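# Level the wobbly stand holding the network switch

## Task

Get the rocking stand resting firmly and flat on the table with the network switch still sitting on top of it (the wedges may be slid under it to help), then release everything and pull both grippers away; it only counts if the stand stays steady and level with no robot support.

## Robot and tools

Robot: two arms, left_arm and right_arm, each with a two-finger gripper. All poses use one scene frame: origin on the table surface midway between the arms, +x out across the table, +z up, left_arm on the +y side. The names left and right are labels, not image sides. Bases sit at left_arm (+0.030, +0.300, +0.181) and right_arm (+0.002, -0.236, +0.181), both somewhat tilted. Mounting plates and the metal frame behind the arms are fixed obstacles. Reported hand positions can be a little wrong, more so at long reach.

Gripper: fingers extend along the gripper's +z axis and close along its y axis. end_effector_position is the point between the finger pads, just under 1 cm short of the tips. Joint ranges (rad), base to hand: waist -2.618 to 3.054, shoulder 0.000 to 3.142, elbow 0.000 to 3.142, wrist pitch -1.571 to 1.571, wrist yaw -1.571 to 1.571, wrist roll -2.094 to 2.094.

A row (used by both execute_actions and move) is always 16 numbers covering both arms: left_arm x, y, z, qw, qx, qy, qz, opening, then right_arm in the same order. x, y, z are an absolute target position in metres in the scene frame; the quaternion is an absolute target orientation, w first. Opening runs -1 (shut) to +1 (fully open, 0.087 m). To hold an arm still, resend its exact last reported position and quaternion plus its intended opening every time; to keep an orientation steady, repeat the same quaternion rather than copying a drifted reported one.

execute_actions(actions): a list of actions; each action is a list of up to 15 rows, one per 1/30 s control step, and a short table repeats its final row to fill 15 steps. An empty list just returns the current state and pictures. A target more than 0.6 m from the gripper's current place along any of its own axes makes that action refused for both arms; a malformed action, or a first action failing that check, cancels the whole call. Each step the command is clipped to within 70 mm and 16 degrees of the measured pose, so far targets need several actions. Joint friction may leave the hand up to about 31 mm short, and tiny commands may not move it at all.

move(target, speed, blocking): target is one 16-number row of absolute poses; each gripper travels in a straight line toward it, both finishing together, in 0.5 to 10 s (cut off at 10 s). speed is m/s, 0.002 to 0.5, default 0.25; rotation is capped at twice that in rad/s. The opening is applied as the move begins. Paths ignore obstacles and the other arm, and hands can lag, wander or overshoot speed near full stretch. Faster contact and targets set deeper past the contact point push harder. The result adds a move: line with the ending (done, off_target, moving, held, fault), limits (paced = the target was clipped; held = a check blocked steps, after which the arm may jump fast) and each gripper's distance from its target. With blocking=false the reply comes after 0.5 s while motion continues; before sending more rows or moves, call wait or stop.

wait(seconds): 0 to 10; the arms keep their last command, returning early if a running move finishes. stop(): brakes a running move, needing room to do so; fingers keep moving. zoom_image(camera, region): enlarges [x0, y0, x1, y1] pixels (max 504x504) of cam_high, cam_low, cam_left_wrist or cam_right_wrist. read_manual(section): only licence text, no motion. finished_scene(scene): pass the current scene number once the stand rests level by itself with the arms clear; this is final.

Results: a state line per arm with gripper position and quaternion, Hand target lines (where the controller now steers), joint positions (last value = measured finger gap in metres), joint torques (offset, noisy, not zero in free air), grip_measured (finger opening on the command scale, up to about 1 mm off), and for execute_actions some per-step positions, with HELD marking steps where an arm was restrained. pose unreachable means the clearance check altered or blocked that arm's command; too close concerns plates and frame. FAULT or OVER-TEMPERATURE FAULT means an arm stopped; MOTOR HOT warns from 75 °C, 90 °C pauses the arm, 100 °C makes it drop. Images come in the order cam_high, cam_low, cam_left_wrist, cam_right_wrist, each 504x504.

Grasping: command an opening about 0.02 under grip_measured to hold firmly, less for a lighter hold; grip force tops out near 20 N per pad, and fast closing can squeeze too hard. Brief external tugs on held parts or nudges to loose items can happen.

Avoid: knocking or dropping anything off the table (instant failure), letting the switch slide off the stand, slamming or hard shoving, and arm-to-arm collisions or pressing. An arm blocked by an object tends to keep pushing until given a new command. Sustained loads heat motors, so do not hold weight longer than needed.

Each tool is called after ">>>" by a JSON object that holds its "api" and its "payload", one argument or row to a line.

## Session

>>> {"api": "execute_actions", "payload": {
  "actions": []
}}

Scene clock: 0.00 s.
left_arm: end_effector_position=(+0.1265, +0.0851, +0.3378) grip_measured=+1.000 end_effector_quat_wxyz=(+0.540, +0.196, +0.794, -0.201) | right_arm: end_effector_position=(+0.2942, -0.5944, +0.2407) grip_measured=+1.000 end_effector_quat_wxyz=(+0.145, -0.254, +0.954, -0.063)
Joint positions: left_arm=[-1.716  1.485  0.684 -0.529 -1.211 -0.923  0.087] | right_arm=[-0.894  1.471  1.557 -0.956 -0.028 -1.324  0.087]
Joint velocities: left_arm=[-0.012 -0.002  0.017 -0.066  0.081 -0.022  0.   ] | right_arm=[-0.002  0.022 -0.002  0.007 -0.051 -0.051  0.   ]
Joint torques (N m, as the arm reports them, + toward a larger angle): no reading
Motor temperatures (°C, as the motors report them): left_arm=[21 22 20 24 24 22] | right_arm=[24 24 22 21 23 23]
Hand target (left_arm): +0.126, +0.085, +0.338; +0.540, +0.196, +0.794, -0.201
Hand target (right_arm): +0.294, -0.594, +0.241; +0.145, -0.254, +0.954, -0.063

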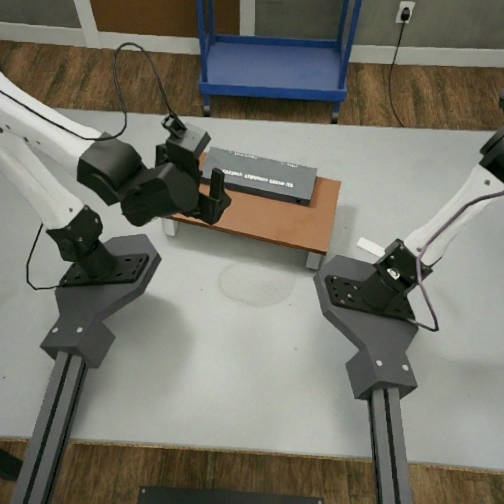

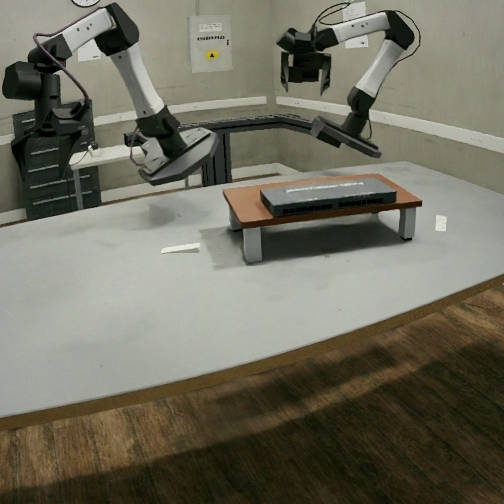

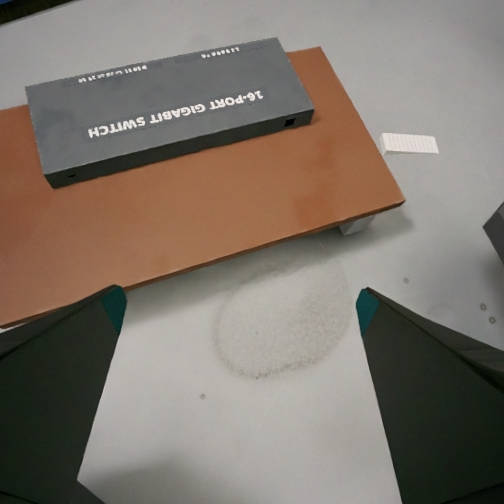

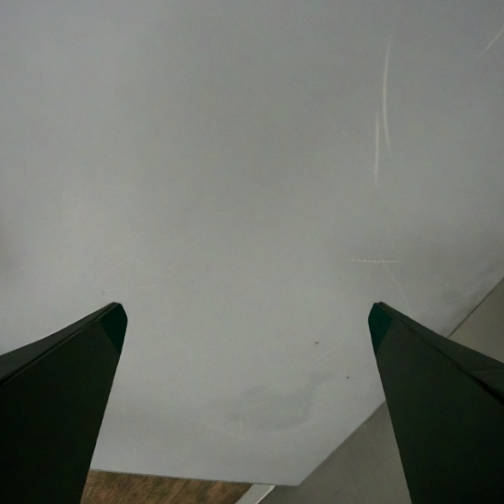

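>>> {"api": "zoom_image", "payload": {
  "camera": "cam_low",
  "region": [140, 160, 480, 290]
}}

>>> {"api": "zoom_image", "payload": {
  "camera": "cam_high",
  "region": [140, 130, 420, 310]
}}

Region (140, 160, 480, 290) of cam_low's 504x504 image, scaled by 1.482, with more detail than that image has; it fills the top 193 rows of this view, and the rest is white.

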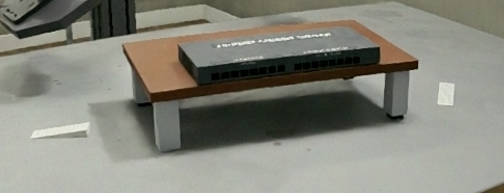

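Region (140, 130, 420, 310) of cam_high's 504x504 image, scaled by 1.800, with more detail than that image has; it fills the top 324 rows of this view, and the rest is white.

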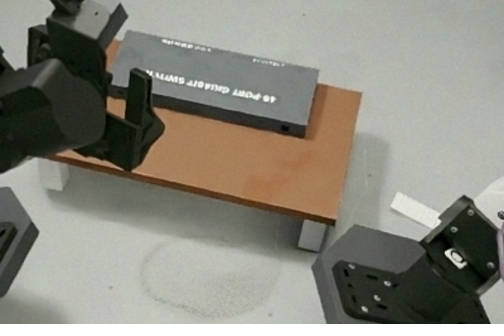

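>>> {"api": "zoom_image", "payload": {
  "camera": "cam_low",
  "region": [150, 200, 290, 280]
}}

>>> {"api": "zoom_image", "payload": {
  "camera": "cam_low",
  "region": [350, 180, 470, 260]
}}

Region (150, 200, 290, 280) of cam_low's 504x504 image, scaled by 3.600, with more detail than that image has; it fills the top 288 rows of this view, and the rest is white.

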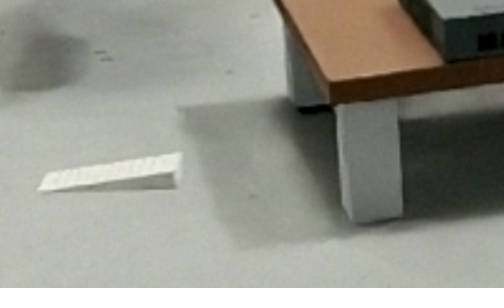

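Region (350, 180, 470, 260) of cam_low's 504x504 image, scaled by 4.200, with more detail than that image has.

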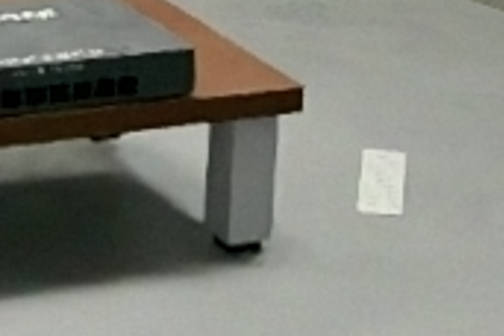

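>>> {"api": "move", "payload": {
  "target": [0.1265,0.2,0.3378,0.54,0.196,0.794,-0.201,1,0.27,-0.305,0.17,0,-0.507,0.862,0,1]
}}

Scene clock: 32.53 s.
left_arm: end_effector_position=(+0.1287, +0.1987, +0.3384) grip_measured=+1.000 end_effector_quat_wxyz=(+0.538, +0.191, +0.794, -0.210) | right_arm: end_effector_position=(+0.2717, -0.3062, +0.1749) grip_measured=+1.000 end_effector_quat_wxyz=(+0.006, -0.505, +0.863, +0.001)
Joint positions: left_arm=[-1.992  1.204  0.661 -1.471 -1.18  -1.677  0.087] | right_arm=[ 0.057  1.503  0.939 -0.866  0.453 -0.895  0.087]
Joint velocities: left_arm=[-0.002 -0.017 -0.017  0.022 -0.007 -0.051  0.   ] | right_arm=[ 0.007  0.002  0.002 -0.007 -0.037  0.022  0.   ]
Joint torques (N m, as the arm reports them, + toward a larger angle): left_arm=[-1.13  2.68  5.71  0.18 -0.49 -0.01] | right_arm=[ 2.91 -4.56  3.11  0.51  0.12  0.07]
Motor temperatures (°C, as the motors report them): left_arm=[21 22 24 26 24 22] | right_arm=[24 31 24 22 23 23]
Hand target (left_arm): +0.126, +0.199, +0.338; +0.539, +0.198, +0.793, -0.204
Hand target (right_arm): +0.268, -0.304, +0.171; +0.001, -0.507, +0.862, -0.002
Off the commanded pose (left_arm): 0.003 m, 1 deg.
Off the commanded pose (right_arm): 0.005 m, 1 deg.
move: done
camera_calibration (this result's frames):
cam_left_wrist: T_world_to_cam=[[-0.514616, -0.843819, 0.152117, 0.175917], [-0.832856, 0.44978, -0.322566, 0.144681], [0.203768, -0.292689, -0.934244, 0.488679], [0, 0, 0, 1]] pos_world=[0.111451, 0.226398, 0.476454]
cam_right_wrist: T_world_to_cam=[[0.867508, -0.497241, -0.0134621, -0.383513], [-0.314436, -0.569148, 0.759737, -0.198531], [-0.385434, -0.654845, -0.650092, 0.157958], [0, 0, 0, 1]] pos_world=[0.331158, -0.200254, 0.248355]

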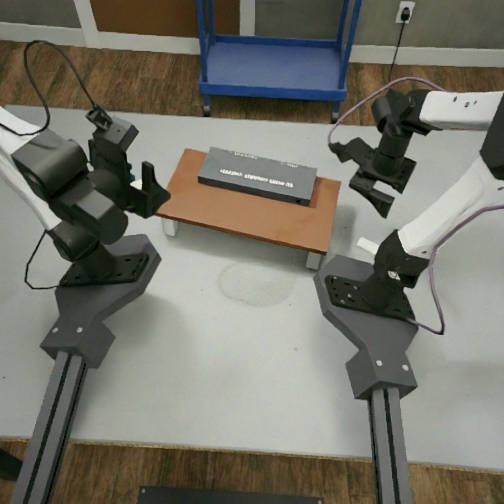

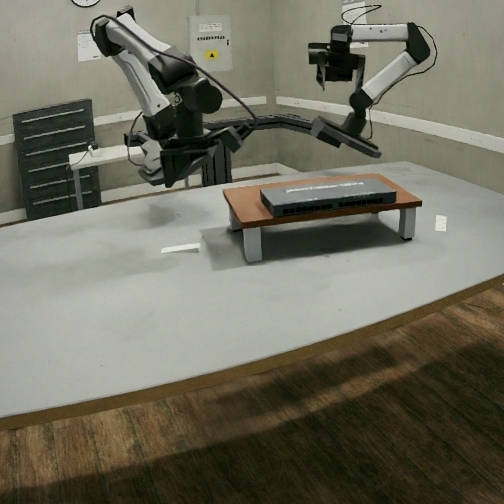

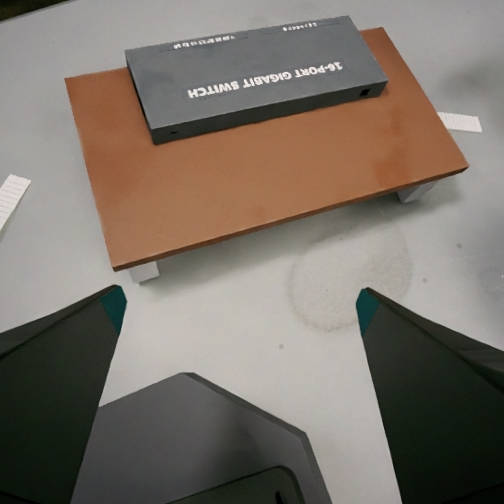

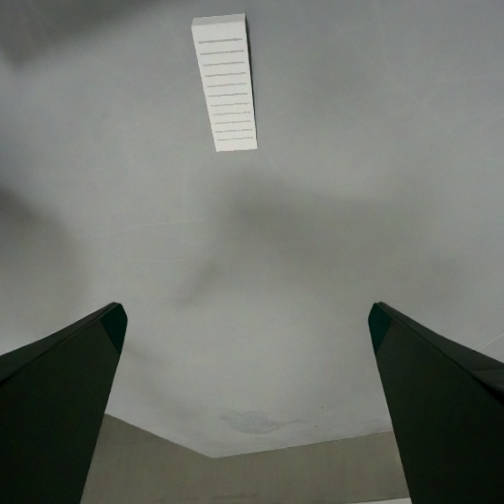

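>>> {"api": "move", "payload": {
  "target": [0.1265,0.2,0.3378,0.54,0.196,0.794,-0.201,1,0.258,-0.295,0.07,0.182,-0.524,0.823,0.116,0.3],
  "speed": 0.15
}}

Scene clock: 48.33 s.
left_arm: end_effector_position=(+0.1300, +0.2010, +0.3380) grip_measured=+1.000 end_effector_quat_wxyz=(+0.536, +0.184, +0.796, -0.210) | right_arm: end_effector_position=(+0.2672, -0.2997, +0.0754) grip_measured=+0.300 end_effector_quat_wxyz=(+0.185, -0.523, +0.825, +0.108)
Joint positions: left_arm=[-1.992  1.204  0.661 -1.494 -1.177 -1.71   0.087] | right_arm=[-0.348  1.504  0.594 -0.266 -0.053 -1.406  0.057]
Joint velocities: left_arm=[-0.007 -0.007  0.012 -0.007 -0.051  0.007  0.   ] | right_arm=[-0.007 -0.017  0.012 -0.037 -0.051  0.007 -0.001]
Joint torques (N m, as the arm reports them, + toward a larger angle): left_arm=[-1.35  3.38  5.85  0.18 -0.48  0.03] | right_arm=[ 1.44 -4.29  1.34  0.73 -0.31 -0.02]
Motor temperatures (°C, as the motors report them): left_arm=[21 22 24 25 24 22] | right_arm=[24 30 24 22 23 23]
Hand target (left_arm): +0.127, +0.200, +0.338; +0.539, +0.196, +0.794, -0.201
Hand target (right_arm): +0.258, -0.296, +0.070; +0.180, -0.524, +0.824, +0.117
Off the commanded pose (left_arm): 0.004 m, 2 deg.
Off the commanded pose (right_arm): 0.012 m, 1 deg.
move: off_target (right_arm)
camera_calibration (this result's frames):
cam_left_wrist: T_world_to_cam=[[-0.503231, -0.849164, 0.160247, 0.175484], [-0.840604, 0.438034, -0.318607, 0.146599], [0.200356, -0.295037, -0.934243, 0.489576], [0, 0, 0, 1]] pos_world=[0.113452, 0.229242, 0.47597]
cam_right_wrist: T_world_to_cam=[[0.902383, -0.43089, -0.00620751, -0.367668], [-0.386872, -0.816377, 0.428789, -0.150489], [-0.189828, -0.38453, -0.903384, 0.143609], [0, 0, 0, 1]] pos_world=[0.300819, -0.226058, 0.191979]

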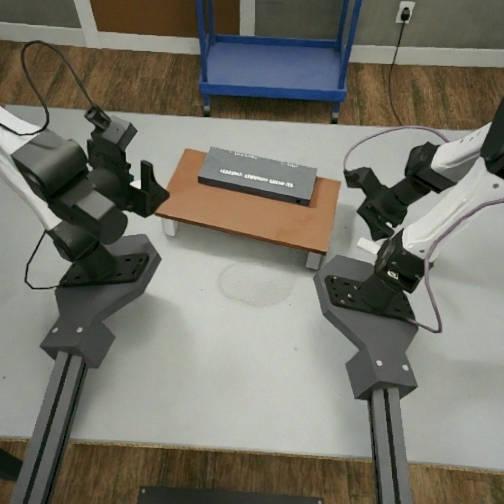

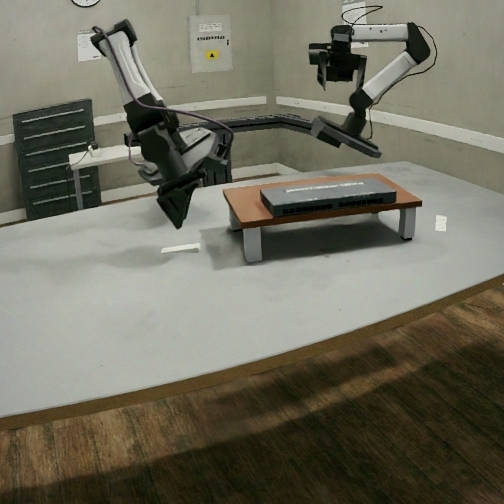

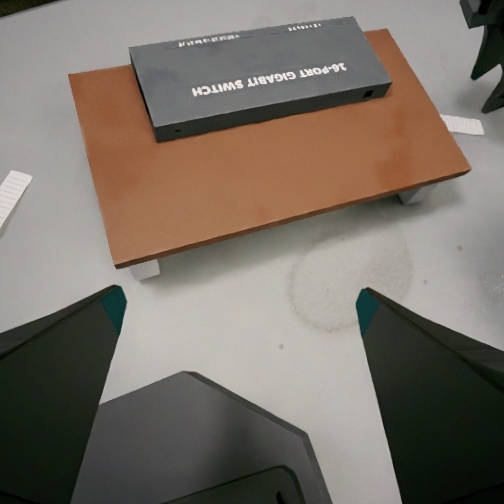

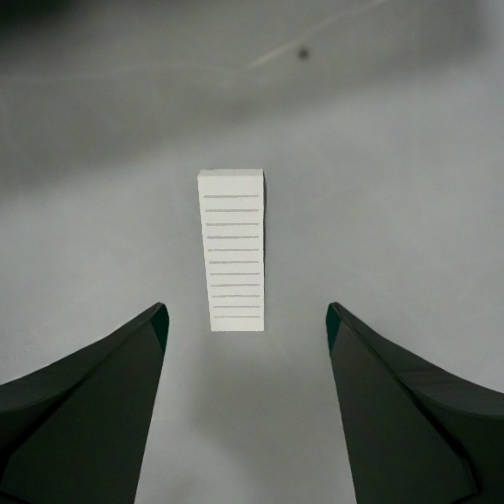

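>>> {"api": "move", "payload": {
  "target": [0.1265,0.2,0.3378,0.54,0.196,0.794,-0.201,1,0.254,-0.284,0.02,0.182,-0.524,0.823,0.116,0.3],
  "speed": 0.06
}}

Scene clock: 54.27 s.
left_arm: end_effector_position=(+0.1300, +0.2011, +0.3380) grip_measured=+1.000 end_effector_quat_wxyz=(+0.536, +0.184, +0.797, -0.210) | right_arm: end_effector_position=(+0.2648, -0.2879, +0.0239) grip_measured=+0.300 end_effector_quat_wxyz=(+0.186, -0.524, +0.824, +0.107)
Joint positions: left_arm=[-1.992  1.204  0.661 -1.494 -1.177 -1.711  0.087] | right_arm=[-0.385  1.735  0.546  0.013 -0.068 -1.442  0.057]
Joint velocities: left_arm=[-0.002  0.007 -0.002  0.022 -0.007  0.007  0.   ] | right_arm=[-0.017  0.037  0.002 -0.051  0.037  0.081 -0.   ]
Joint torques (N m, as the arm reports them, + toward a larger angle): left_arm=[-1.37  3.41  5.89  0.17 -0.48  0.04] | right_arm=[ 1.55 -4.96  0.07  0.62 -0.33 -0.03]
Motor temperatures (°C, as the motors report them): left_arm=[21 23 25 25 24 22] | right_arm=[24 30 24 22 23 23]
Hand target (left_arm): +0.127, +0.200, +0.338; +0.539, +0.196, +0.794, -0.202
Hand target (right_arm): +0.254, -0.284, +0.020; +0.182, -0.524, +0.824, +0.116
Off the commanded pose (left_arm): 0.004 m, 2 deg.
Off the commanded pose (right_arm): 0.012 m, 1 deg.
move: off_target (right_arm)
camera_calibration (this result's frames):
cam_left_wrist: T_world_to_cam=[[-0.502824, -0.849275, 0.160933, 0.175242], [-0.840907, 0.437511, -0.318527, 0.146723], [0.200107, -0.295493, -0.934153, 0.489675], [0, 0, 0, 1]] pos_world=[0.113509, 0.229331, 0.475964]
cam_right_wrist: T_world_to_cam=[[0.902938, -0.429762, -0.00279013, -0.360615], [-0.387458, -0.81683, 0.427392, -0.119617], [-0.185956, -0.384828, -0.904062, 0.100069], [0, 0, 0, 1]] pos_world=[0.297874, -0.214176, 0.140586]

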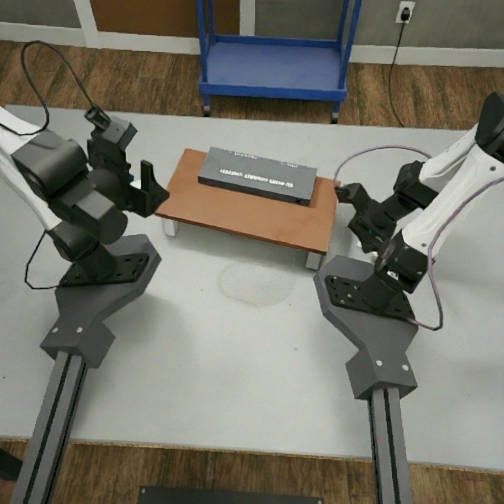

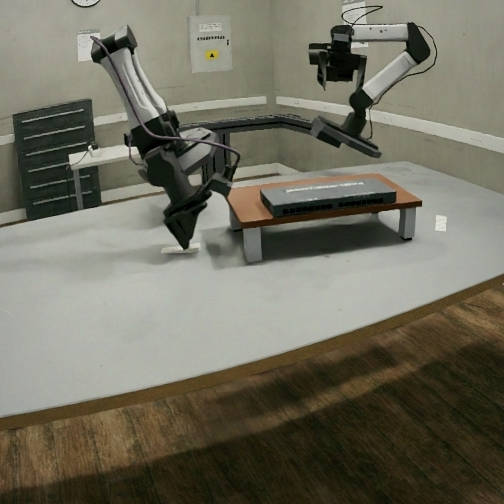

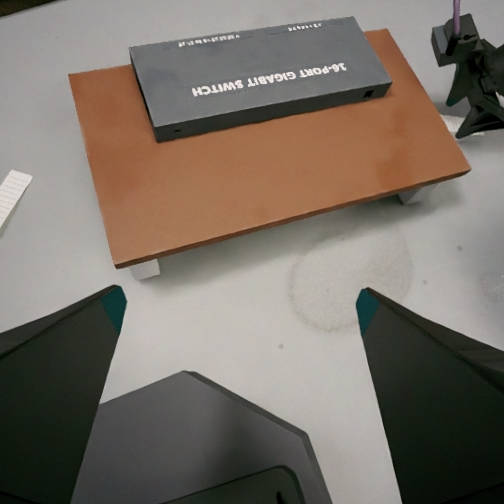

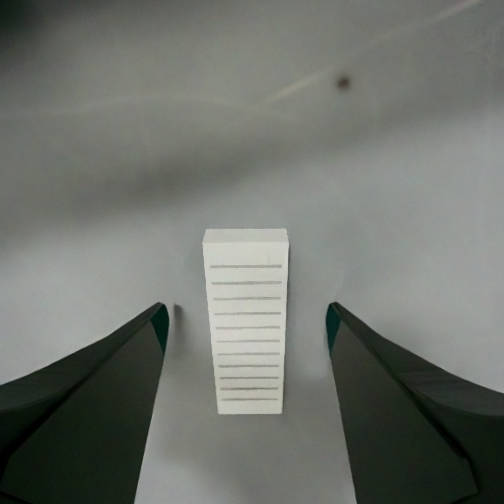

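>>> {"api": "move", "payload": {
  "target": [0.1265,0.2,0.3378,0.54,0.196,0.794,-0.201,1,0.253,-0.288,0.004,0.182,-0.524,0.823,0.116,0.3],
  "speed": 0.03
}}

>>> {"api": "zoom_image", "payload": {
  "camera": "cam_low",
  "region": [130, 160, 280, 280]
}}

Scene clock: 58.90 s.
left_arm: end_effector_position=(+0.1300, +0.2011, +0.3380) grip_measured=+1.000 end_effector_quat_wxyz=(+0.536, +0.184, +0.797, -0.210) | right_arm: end_effector_position=(+0.2600, -0.2905, +0.0105) grip_measured=+0.300 end_effector_quat_wxyz=(+0.184, -0.523, +0.825, +0.112)
Joint positions: left_arm=[-1.992  1.204  0.661 -1.494 -1.177 -1.711  0.087] | right_arm=[-0.421  1.791  0.546  0.056 -0.083 -1.473  0.057]
Joint velocities: left_arm=[ 0.007 -0.007  0.017 -0.081  0.081 -0.022  0.   ] | right_arm=[-0.007 -0.022 -0.017  0.037  0.007  0.051 -0.   ]
Joint torques (N m, as the arm reports them, + toward a larger angle): left_arm=[-1.37  3.41  5.87  0.17 -0.48  0.05] | right_arm=[ 1.09 -3.93  0.1   0.79 -0.3  -0.16]
Motor temperatures (°C, as the motors report them): left_arm=[21 23 25 25 24 22] | right_arm=[24 29 23 22 23 23]
Hand target (left_arm): +0.127, +0.200, +0.338; +0.539, +0.196, +0.794, -0.201
Hand target (right_arm): +0.253, -0.288, +0.004; +0.182, -0.524, +0.824, +0.116
Off the commanded pose (left_arm): 0.004 m, 2 deg.
Off the commanded pose (right_arm): 0.010 m, 1 deg.
move: done
camera_calibration (this result's frames):
cam_left_wrist: T_world_to_cam=[[-0.502824, -0.849275, 0.160933, 0.175242], [-0.840907, 0.437511, -0.318527, 0.146723], [0.200107, -0.295493, -0.934153, 0.489675], [0, 0, 0, 1]] pos_world=[0.113509, 0.229331, 0.475964]
cam_right_wrist: T_world_to_cam=[[0.903389, -0.428598, -0.0138406, -0.357173], [-0.382307, -0.819599, 0.42673, -0.12004], [-0.194239, -0.380212, -0.904273, 0.0896348], [0, 0, 0, 1]] pos_world=[0.294185, -0.217388, 0.127335]

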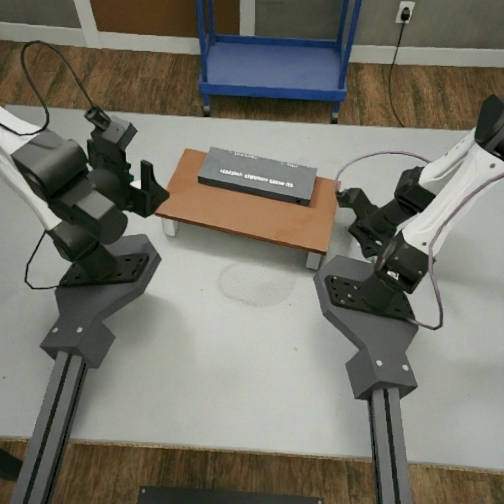

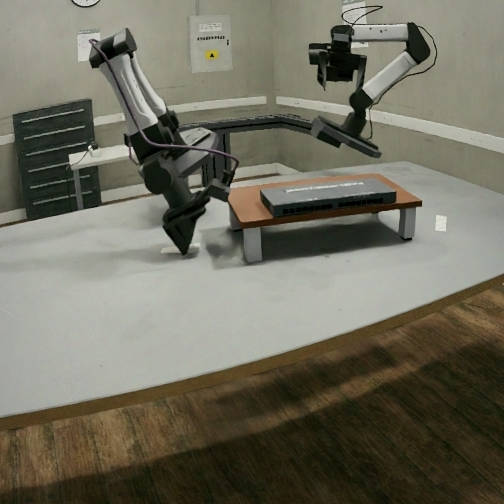

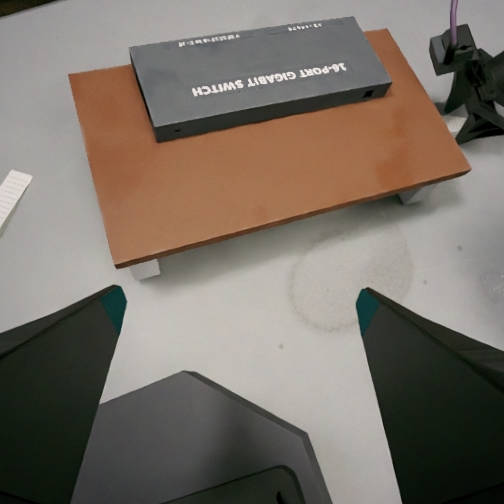

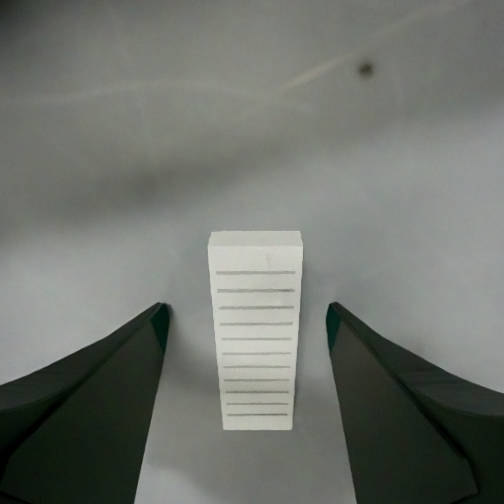

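Region (130, 160, 280, 280) of cam_low's 504x504 image, scaled by 3.360, with more detail than that image has; it fills the top 403 rows of this view, and the rest is white.

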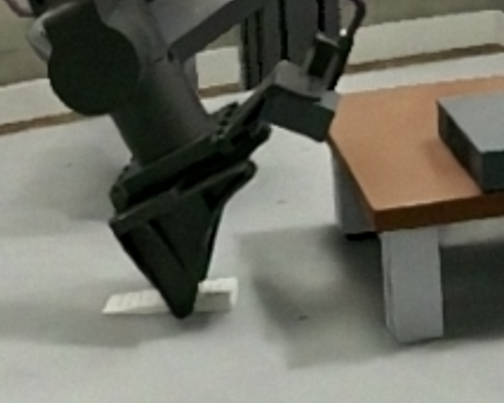

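>>> {"api": "move", "payload": {
  "target": [0.1265,0.2,0.3378,0.54,0.196,0.794,-0.201,1,0.253,-0.288,0.004,0.182,-0.524,0.823,0.116,-0.5],
  "speed": 0.03
}}

Scene clock: 61.47 s.
left_arm: end_effector_position=(+0.1300, +0.2011, +0.3380) grip_measured=+1.000 end_effector_quat_wxyz=(+0.536, +0.184, +0.796, -0.210) | right_arm: end_effector_position=(+0.2605, -0.2901, +0.0107) grip_measured=-0.352 end_effector_quat_wxyz=(+0.185, -0.523, +0.824, +0.112)
Joint positions: left_arm=[-1.992  1.204  0.661 -1.495 -1.177 -1.711  0.087] | right_arm=[-0.421  1.791  0.546  0.057 -0.086 -1.474  0.028]
Joint velocities: left_arm=[ 0.002 -0.002 -0.022 -0.007 -0.037 -0.022  0.   ] | right_arm=[-0.007  0.007  0.002  0.037  0.007 -0.095  0.   ]
Joint torques (N m, as the arm reports them, + toward a larger angle): left_arm=[-1.37  3.4   5.86  0.17 -0.49  0.05] | right_arm=[ 1.35 -4.04  0.09  0.76 -0.27 -0.1 ]
Motor temperatures (°C, as the motors report them): left_arm=[21 23 25 25 24 22] | right_arm=[24 29 23 22 23 23]
Hand target (left_arm): +0.127, +0.200, +0.338; +0.539, +0.196, +0.794, -0.201
Hand target (right_arm): +0.253, -0.288, +0.004; +0.182, -0.524, +0.824, +0.116
Off the commanded pose (left_arm): 0.004 m, 2 deg.
Off the commanded pose (right_arm): 0.010 m, 1 deg.
move: done
camera_calibration (this result's frames):
cam_left_wrist: T_world_to_cam=[[-0.502843, -0.849335, 0.160558, 0.175451], [-0.840847, 0.437595, -0.318569, 0.146719], [0.200313, -0.295195, -0.934203, 0.489611], [0, 0, 0, 1]] pos_world=[0.113517, 0.229344, 0.475966]
cam_right_wrist: T_world_to_cam=[[0.903764, -0.427847, -0.0125603, -0.357346], [-0.382717, -0.820879, 0.423892, -0.119817], [-0.191671, -0.378292, -0.905626, 0.0898899], [0, 0, 0, 1]] pos_world=[0.29433, -0.21724, 0.127708]

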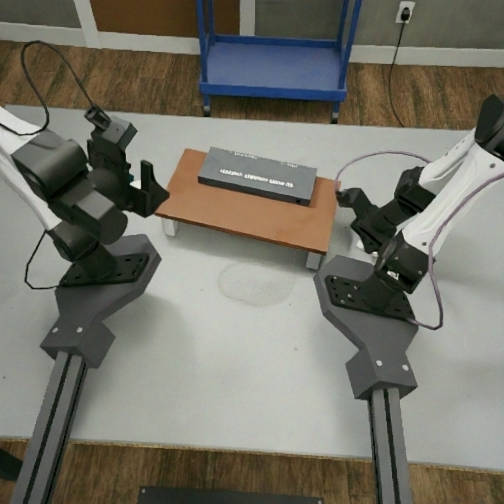

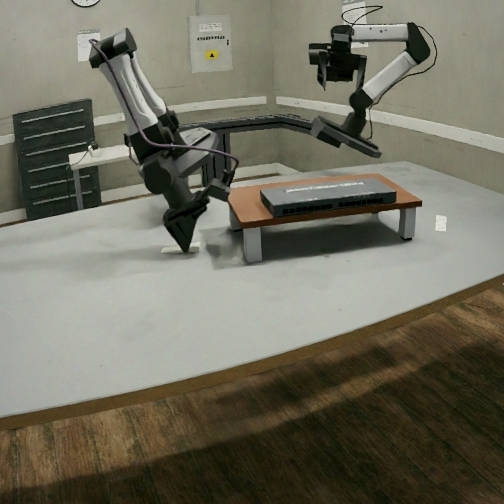

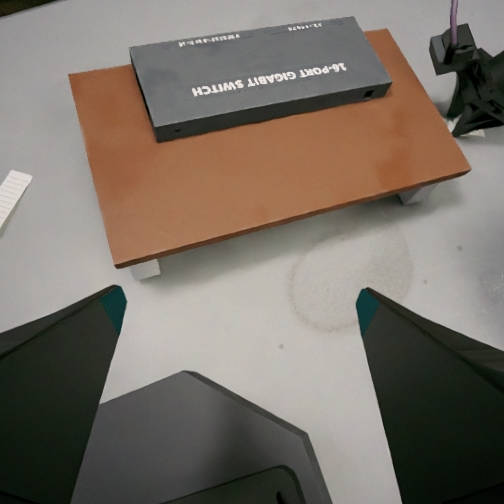

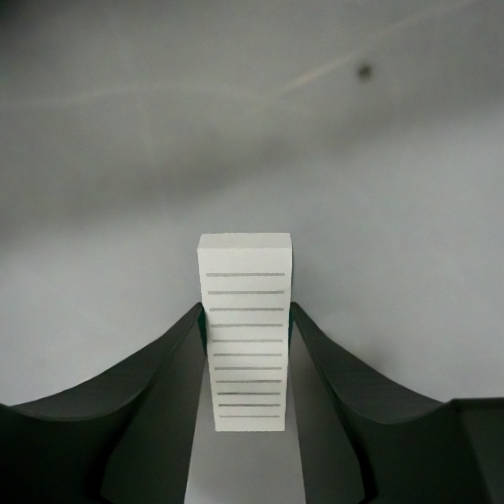

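>>> {"api": "move", "payload": {
  "target": [0.1265,0.2,0.3378,0.54,0.196,0.794,-0.201,1,0.27,-0.32,0.09,0.182,-0.524,0.823,0.116,-0.4],
  "speed": 0.1
}}

>>> {"api": "move", "payload": {
  "target": [0.1265,0.2,0.3378,0.54,0.196,0.794,-0.201,1,0.35,-0.35,0.09,0.213,0.17,0.961,-0.0375,-0.4]
}}

>>> {"api": "move", "payload": {
  "target": [0.1265,0.2,0.3378,0.54,0.196,0.794,-0.201,1,0.375,-0.34,0.07,0.137,0.753,0.621,-0.167,-0.4]
}}

Scene clock: 73.40 s.
left_arm: end_effector_position=(+0.1300, +0.2011, +0.3379) grip_measured=+1.000 end_effector_quat_wxyz=(+0.536, +0.184, +0.797, -0.210) | right_arm: end_effector_position=(+0.2587, -0.3155, +0.0830) grip_measured=-0.352 end_effector_quat_wxyz=(+0.174, -0.525, +0.823, +0.128)
Joint positions: left_arm=[-1.992  1.204  0.661 -1.495 -1.177 -1.711  0.087] | right_arm=[-0.415  1.471  0.641 -0.395 -0.086 -1.468  0.028]
Joint velocities: left_arm=[-0.012 -0.007  0.002  0.037  0.022 -0.051  0.   ] | right_arm=[-0.007  0.012 -0.002 -0.007 -0.051  0.007  0.   ]
Joint torques (N m, as the arm reports them, + toward a larger angle): left_arm=[-1.38  3.41  5.86  0.17 -0.48  0.04] | right_arm=[ 2.48 -6.21  4.94  0.19 -0.18  0.09]
Motor temperatures (°C, as the motors report them): left_arm=[21 23 25 25 24 22] | right_arm=[24 29 23 22 23 23]
Hand target (left_arm): +0.126, +0.200, +0.338; +0.539, +0.196, +0.794, -0.201
Hand target (right_arm): +0.269, -0.320, +0.091; +0.182, -0.524, +0.824, +0.116
Off the commanded pose (left_arm): 0.004 m, 2 deg.
Off the commanded pose (right_arm): 0.014 m, 2 deg.
move: off_target (right_arm)
camera_calibration (this result's frames):
cam_left_wrist: T_world_to_cam=[[-0.502794, -0.849369, 0.160534, 0.175471], [-0.840947, 0.437665, -0.31821, 0.146543], [0.200018, -0.294995, -0.934329, 0.489611], [0, 0, 0, 1]] pos_world=[0.11353, 0.229335, 0.47592]
cam_right_wrist: T_world_to_cam=[[0.907761, -0.416712, -0.0481805, -0.36019], [-0.358913, -0.83099, 0.425014, -0.181462], [-0.217146, -0.368518, -0.903904, 0.155026], [0, 0, 0, 1]] pos_world=[0.295501, -0.243759, 0.199898]

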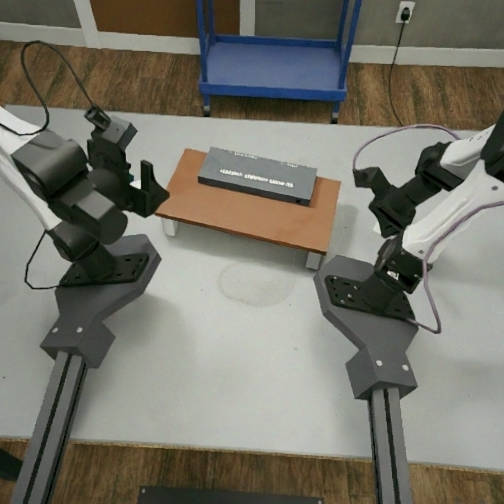

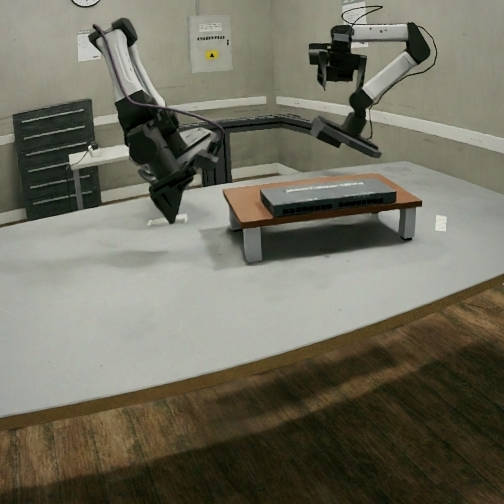

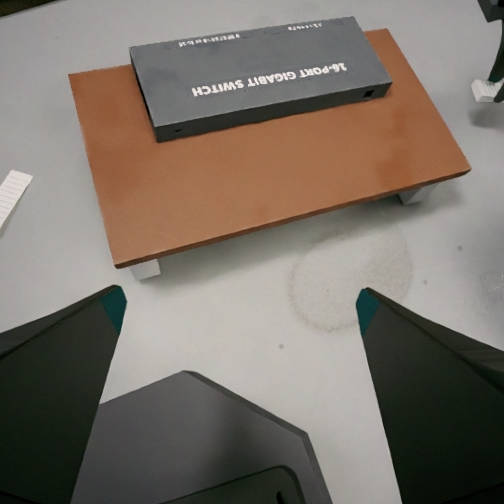

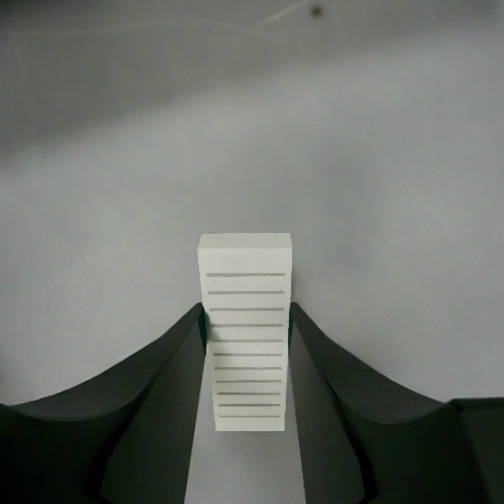

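Scene clock: 76.97 s.
left_arm: end_effector_position=(+0.1300, +0.2011, +0.3379) grip_measured=+1.000 end_effector_quat_wxyz=(+0.536, +0.184, +0.797, -0.210) | right_arm: end_effector_position=(+0.3371, -0.3460, +0.0862) grip_measured=-0.351 end_effector_quat_wxyz=(+0.201, +0.165, +0.965, -0.033)
Joint positions: left_arm=[-1.992  1.204  0.661 -1.495 -1.177 -1.711  0.087] | right_arm=[-0.3    1.595  0.736  0.019  0.399 -0.045  0.028]
Joint velocities: left_arm=[-0.002 -0.002  0.017 -0.081  0.066 -0.037  0.   ] | right_arm=[-0.007 -0.007 -0.022  0.007 -0.022 -0.022 -0.001]
Joint torques (N m, as the arm reports them, + toward a larger angle): left_arm=[-1.39  3.41  5.87  0.18 -0.49  0.04] | right_arm=[ 3.16 -5.49  5.73  1.23  0.14  0.07]
Motor temperatures (°C, as the motors report them): left_arm=[21 23 25 25 24 22] | right_arm=[24 29 23 22 23 23]
Hand target (left_arm): +0.127, +0.200, +0.338; +0.539, +0.196, +0.794, -0.201
Hand target (right_arm): +0.350, -0.348, +0.091; +0.214, +0.171, +0.961, -0.036
Off the commanded pose (left_arm): 0.004 m, 2 deg.
Off the commanded pose (right_arm): 0.014 m, 2 deg.
move: off_target (right_arm)
camera_calibration (this result's frames):
cam_left_wrist: T_world_to_cam=[[-0.502794, -0.849369, 0.160534, 0.175471], [-0.840947, 0.437665, -0.31821, 0.146543], [0.200018, -0.294995, -0.934329, 0.489611], [0, 0, 0, 1]] pos_world=[0.11353, 0.229335, 0.47592]
cam_right_wrist: T_world_to_cam=[[-0.333523, -0.942456, -0.0232391, -0.209556], [-0.846129, 0.288382, 0.44822, 0.36954], [-0.415726, 0.169155, -0.893621, 0.415703], [0, 0, 0, 1]] pos_world=[0.415605, -0.374384, 0.200976]

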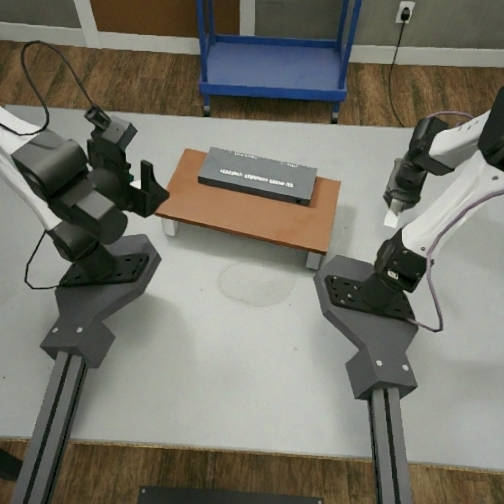

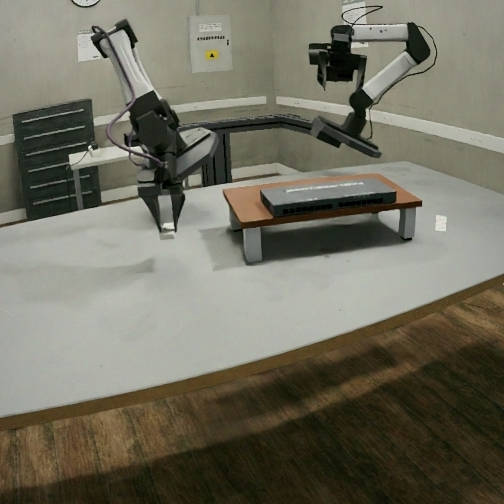

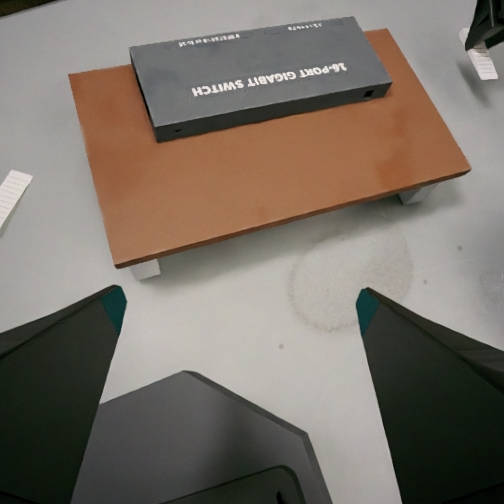

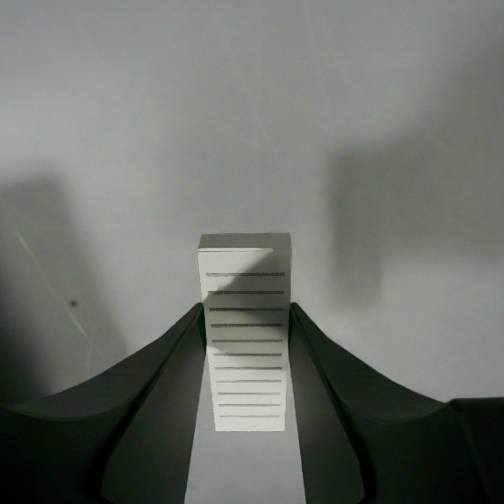

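Scene clock: 80.43 s.
left_arm: end_effector_position=(+0.1300, +0.2011, +0.3379) grip_measured=+1.000 end_effector_quat_wxyz=(+0.536, +0.184, +0.797, -0.210) | right_arm: end_effector_position=(+0.3666, -0.3397, +0.0666) grip_measured=-0.351 end_effector_quat_wxyz=(+0.133, +0.751, +0.624, -0.169)
Joint positions: left_arm=[-1.992  1.204  0.661 -1.495 -1.177 -1.711  0.087] | right_arm=[-0.204  1.954  1.187 -0.618  0.84   1.682  0.028]
Joint velocities: left_arm=[-0.017  0.017  0.012 -0.007 -0.051  0.051  0.   ] | right_arm=[ 0.012 -0.012  0.002 -0.139  0.007  0.022  0.002]
Joint torques (N m, as the arm reports them, + toward a larger angle): left_arm=[-1.38  3.4   5.88  0.17 -0.49  0.04] | right_arm=[ 4.1  -7.48  5.45  0.06  0.46  0.1 ]
Motor temperatures (°C, as the motors report them): left_arm=[21 23 25 25 24 22] | right_arm=[24 29 24 22 23 23]
Hand target (left_arm): +0.127, +0.200, +0.338; +0.539, +0.196, +0.794, -0.201
Hand target (right_arm): +0.375, -0.339, +0.070; +0.139, +0.753, +0.622, -0.166
Off the commanded pose (left_arm): 0.004 m, 2 deg.
Off the commanded pose (right_arm): 0.009 m, 1 deg.
move: done
camera_calibration (this result's frames):
cam_left_wrist: T_world_to_cam=[[-0.502794, -0.849369, 0.160534, 0.175471], [-0.840947, 0.437665, -0.31821, 0.146543], [0.200018, -0.294995, -0.934329, 0.489611], [0, 0, 0, 1]] pos_world=[0.11353, 0.229335, 0.47592]
cam_right_wrist: T_world_to_cam=[[-0.982245, 0.187318, -0.0103557, 0.426514], [0.165017, 0.888923, 0.4273, 0.236191], [0.0892465, 0.418004, -0.904051, 0.309504], [0, 0, 0, 1]] pos_world=[0.352344, -0.419224, 0.1833]

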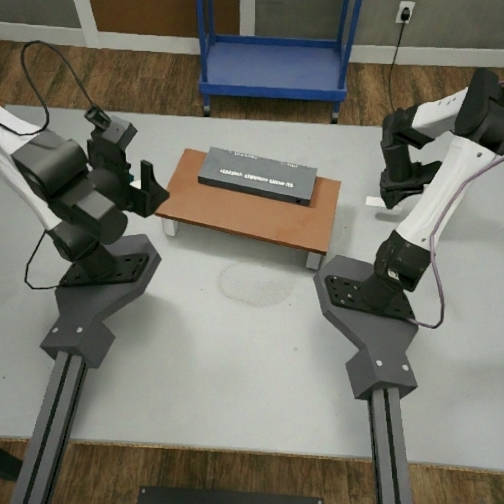

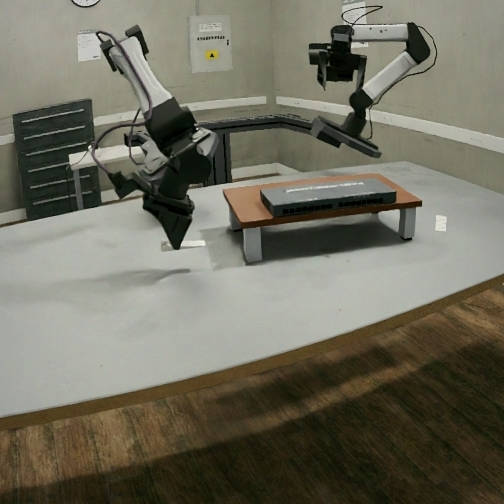

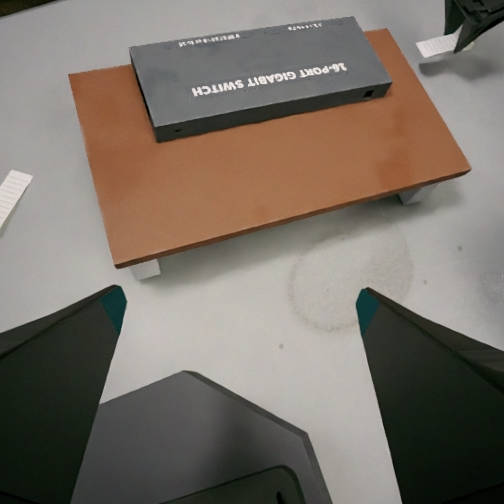

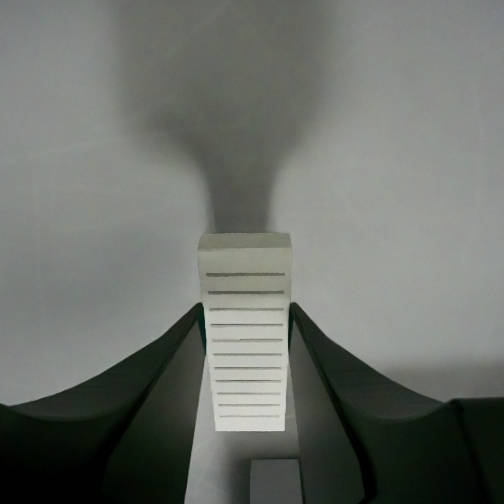

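>>> {"api": "move", "payload": {
  "target": [0.1265,0.2,0.3378,0.54,0.196,0.794,-0.201,1,0.356,-0.31,0.012,0.137,0.753,0.621,-0.167,-0.4],
  "speed": 0.05
}}

Scene clock: 87.17 s.
left_arm: end_effector_position=(+0.1300, +0.2011, +0.3379) grip_measured=+1.000 end_effector_quat_wxyz=(+0.536, +0.184, +0.797, -0.210) | right_arm: end_effector_position=(+0.3631, -0.3154, +0.0154) grip_measured=-0.351 end_effector_quat_wxyz=(+0.138, +0.757, +0.617, -0.164)
Joint positions: left_arm=[-1.992  1.204  0.661 -1.495 -1.177 -1.711  0.087] | right_arm=[-0.2    2.097  1.131 -0.409  0.84   1.697  0.028]
Joint velocities: left_arm=[ 0.002 -0.002 -0.032 -0.051 -0.007 -0.007  0.   ] | right_arm=[-0.012 -0.012 -0.007  0.051 -0.007  0.022  0.   ]
Joint torques (N m, as the arm reports them, + toward a larger angle): left_arm=[-1.38  3.4   5.87  0.17 -0.49  0.04] | right_arm=[ 4.29 -7.74  1.02  0.34  0.48  0.05]
Motor temperatures (°C, as the motors report them): left_arm=[21 23 25 25 24 22] | right_arm=[25 30 24 22 23 23]
Hand target (left_arm): +0.127, +0.200, +0.338; +0.539, +0.196, +0.794, -0.201
Hand target (right_arm): +0.356, -0.310, +0.012; +0.137, +0.753, +0.621, -0.167
Off the commanded pose (left_arm): 0.004 m, 2 deg.
Off the commanded pose (right_arm): 0.009 m, 1 deg.
move: done
camera_calibration (this result's frames):
cam_left_wrist: T_world_to_cam=[[-0.502794, -0.849369, 0.160534, 0.175471], [-0.840947, 0.437665, -0.31821, 0.146543], [0.200018, -0.294995, -0.934329, 0.489611], [0, 0, 0, 1]] pos_world=[0.11353, 0.229335, 0.47592]
cam_right_wrist: T_world_to_cam=[[-0.979119, 0.201386, -0.0277314, 0.421534], [0.170328, 0.887172, 0.428853, 0.234517], [0.110968, 0.415175, -0.902949, 0.244597], [0, 0, 0, 1]] pos_world=[0.345645, -0.394498, 0.131975]

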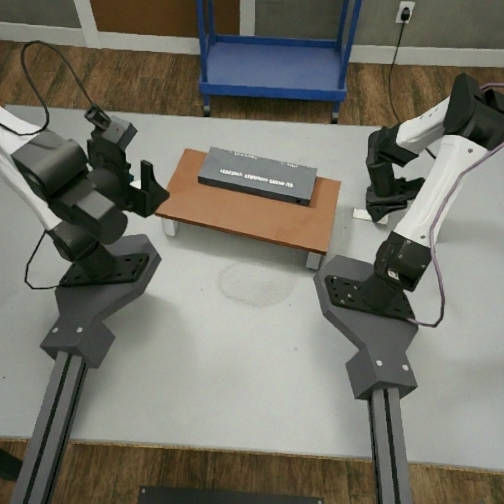

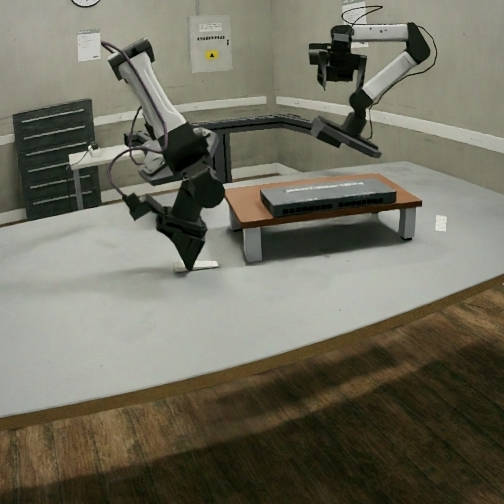

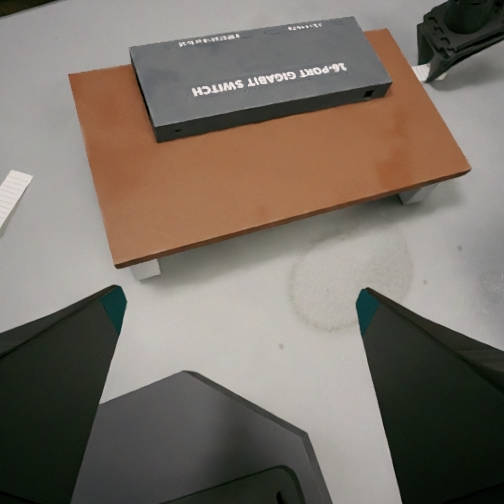

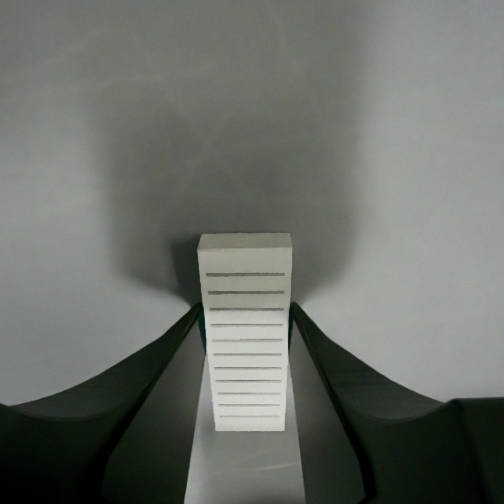

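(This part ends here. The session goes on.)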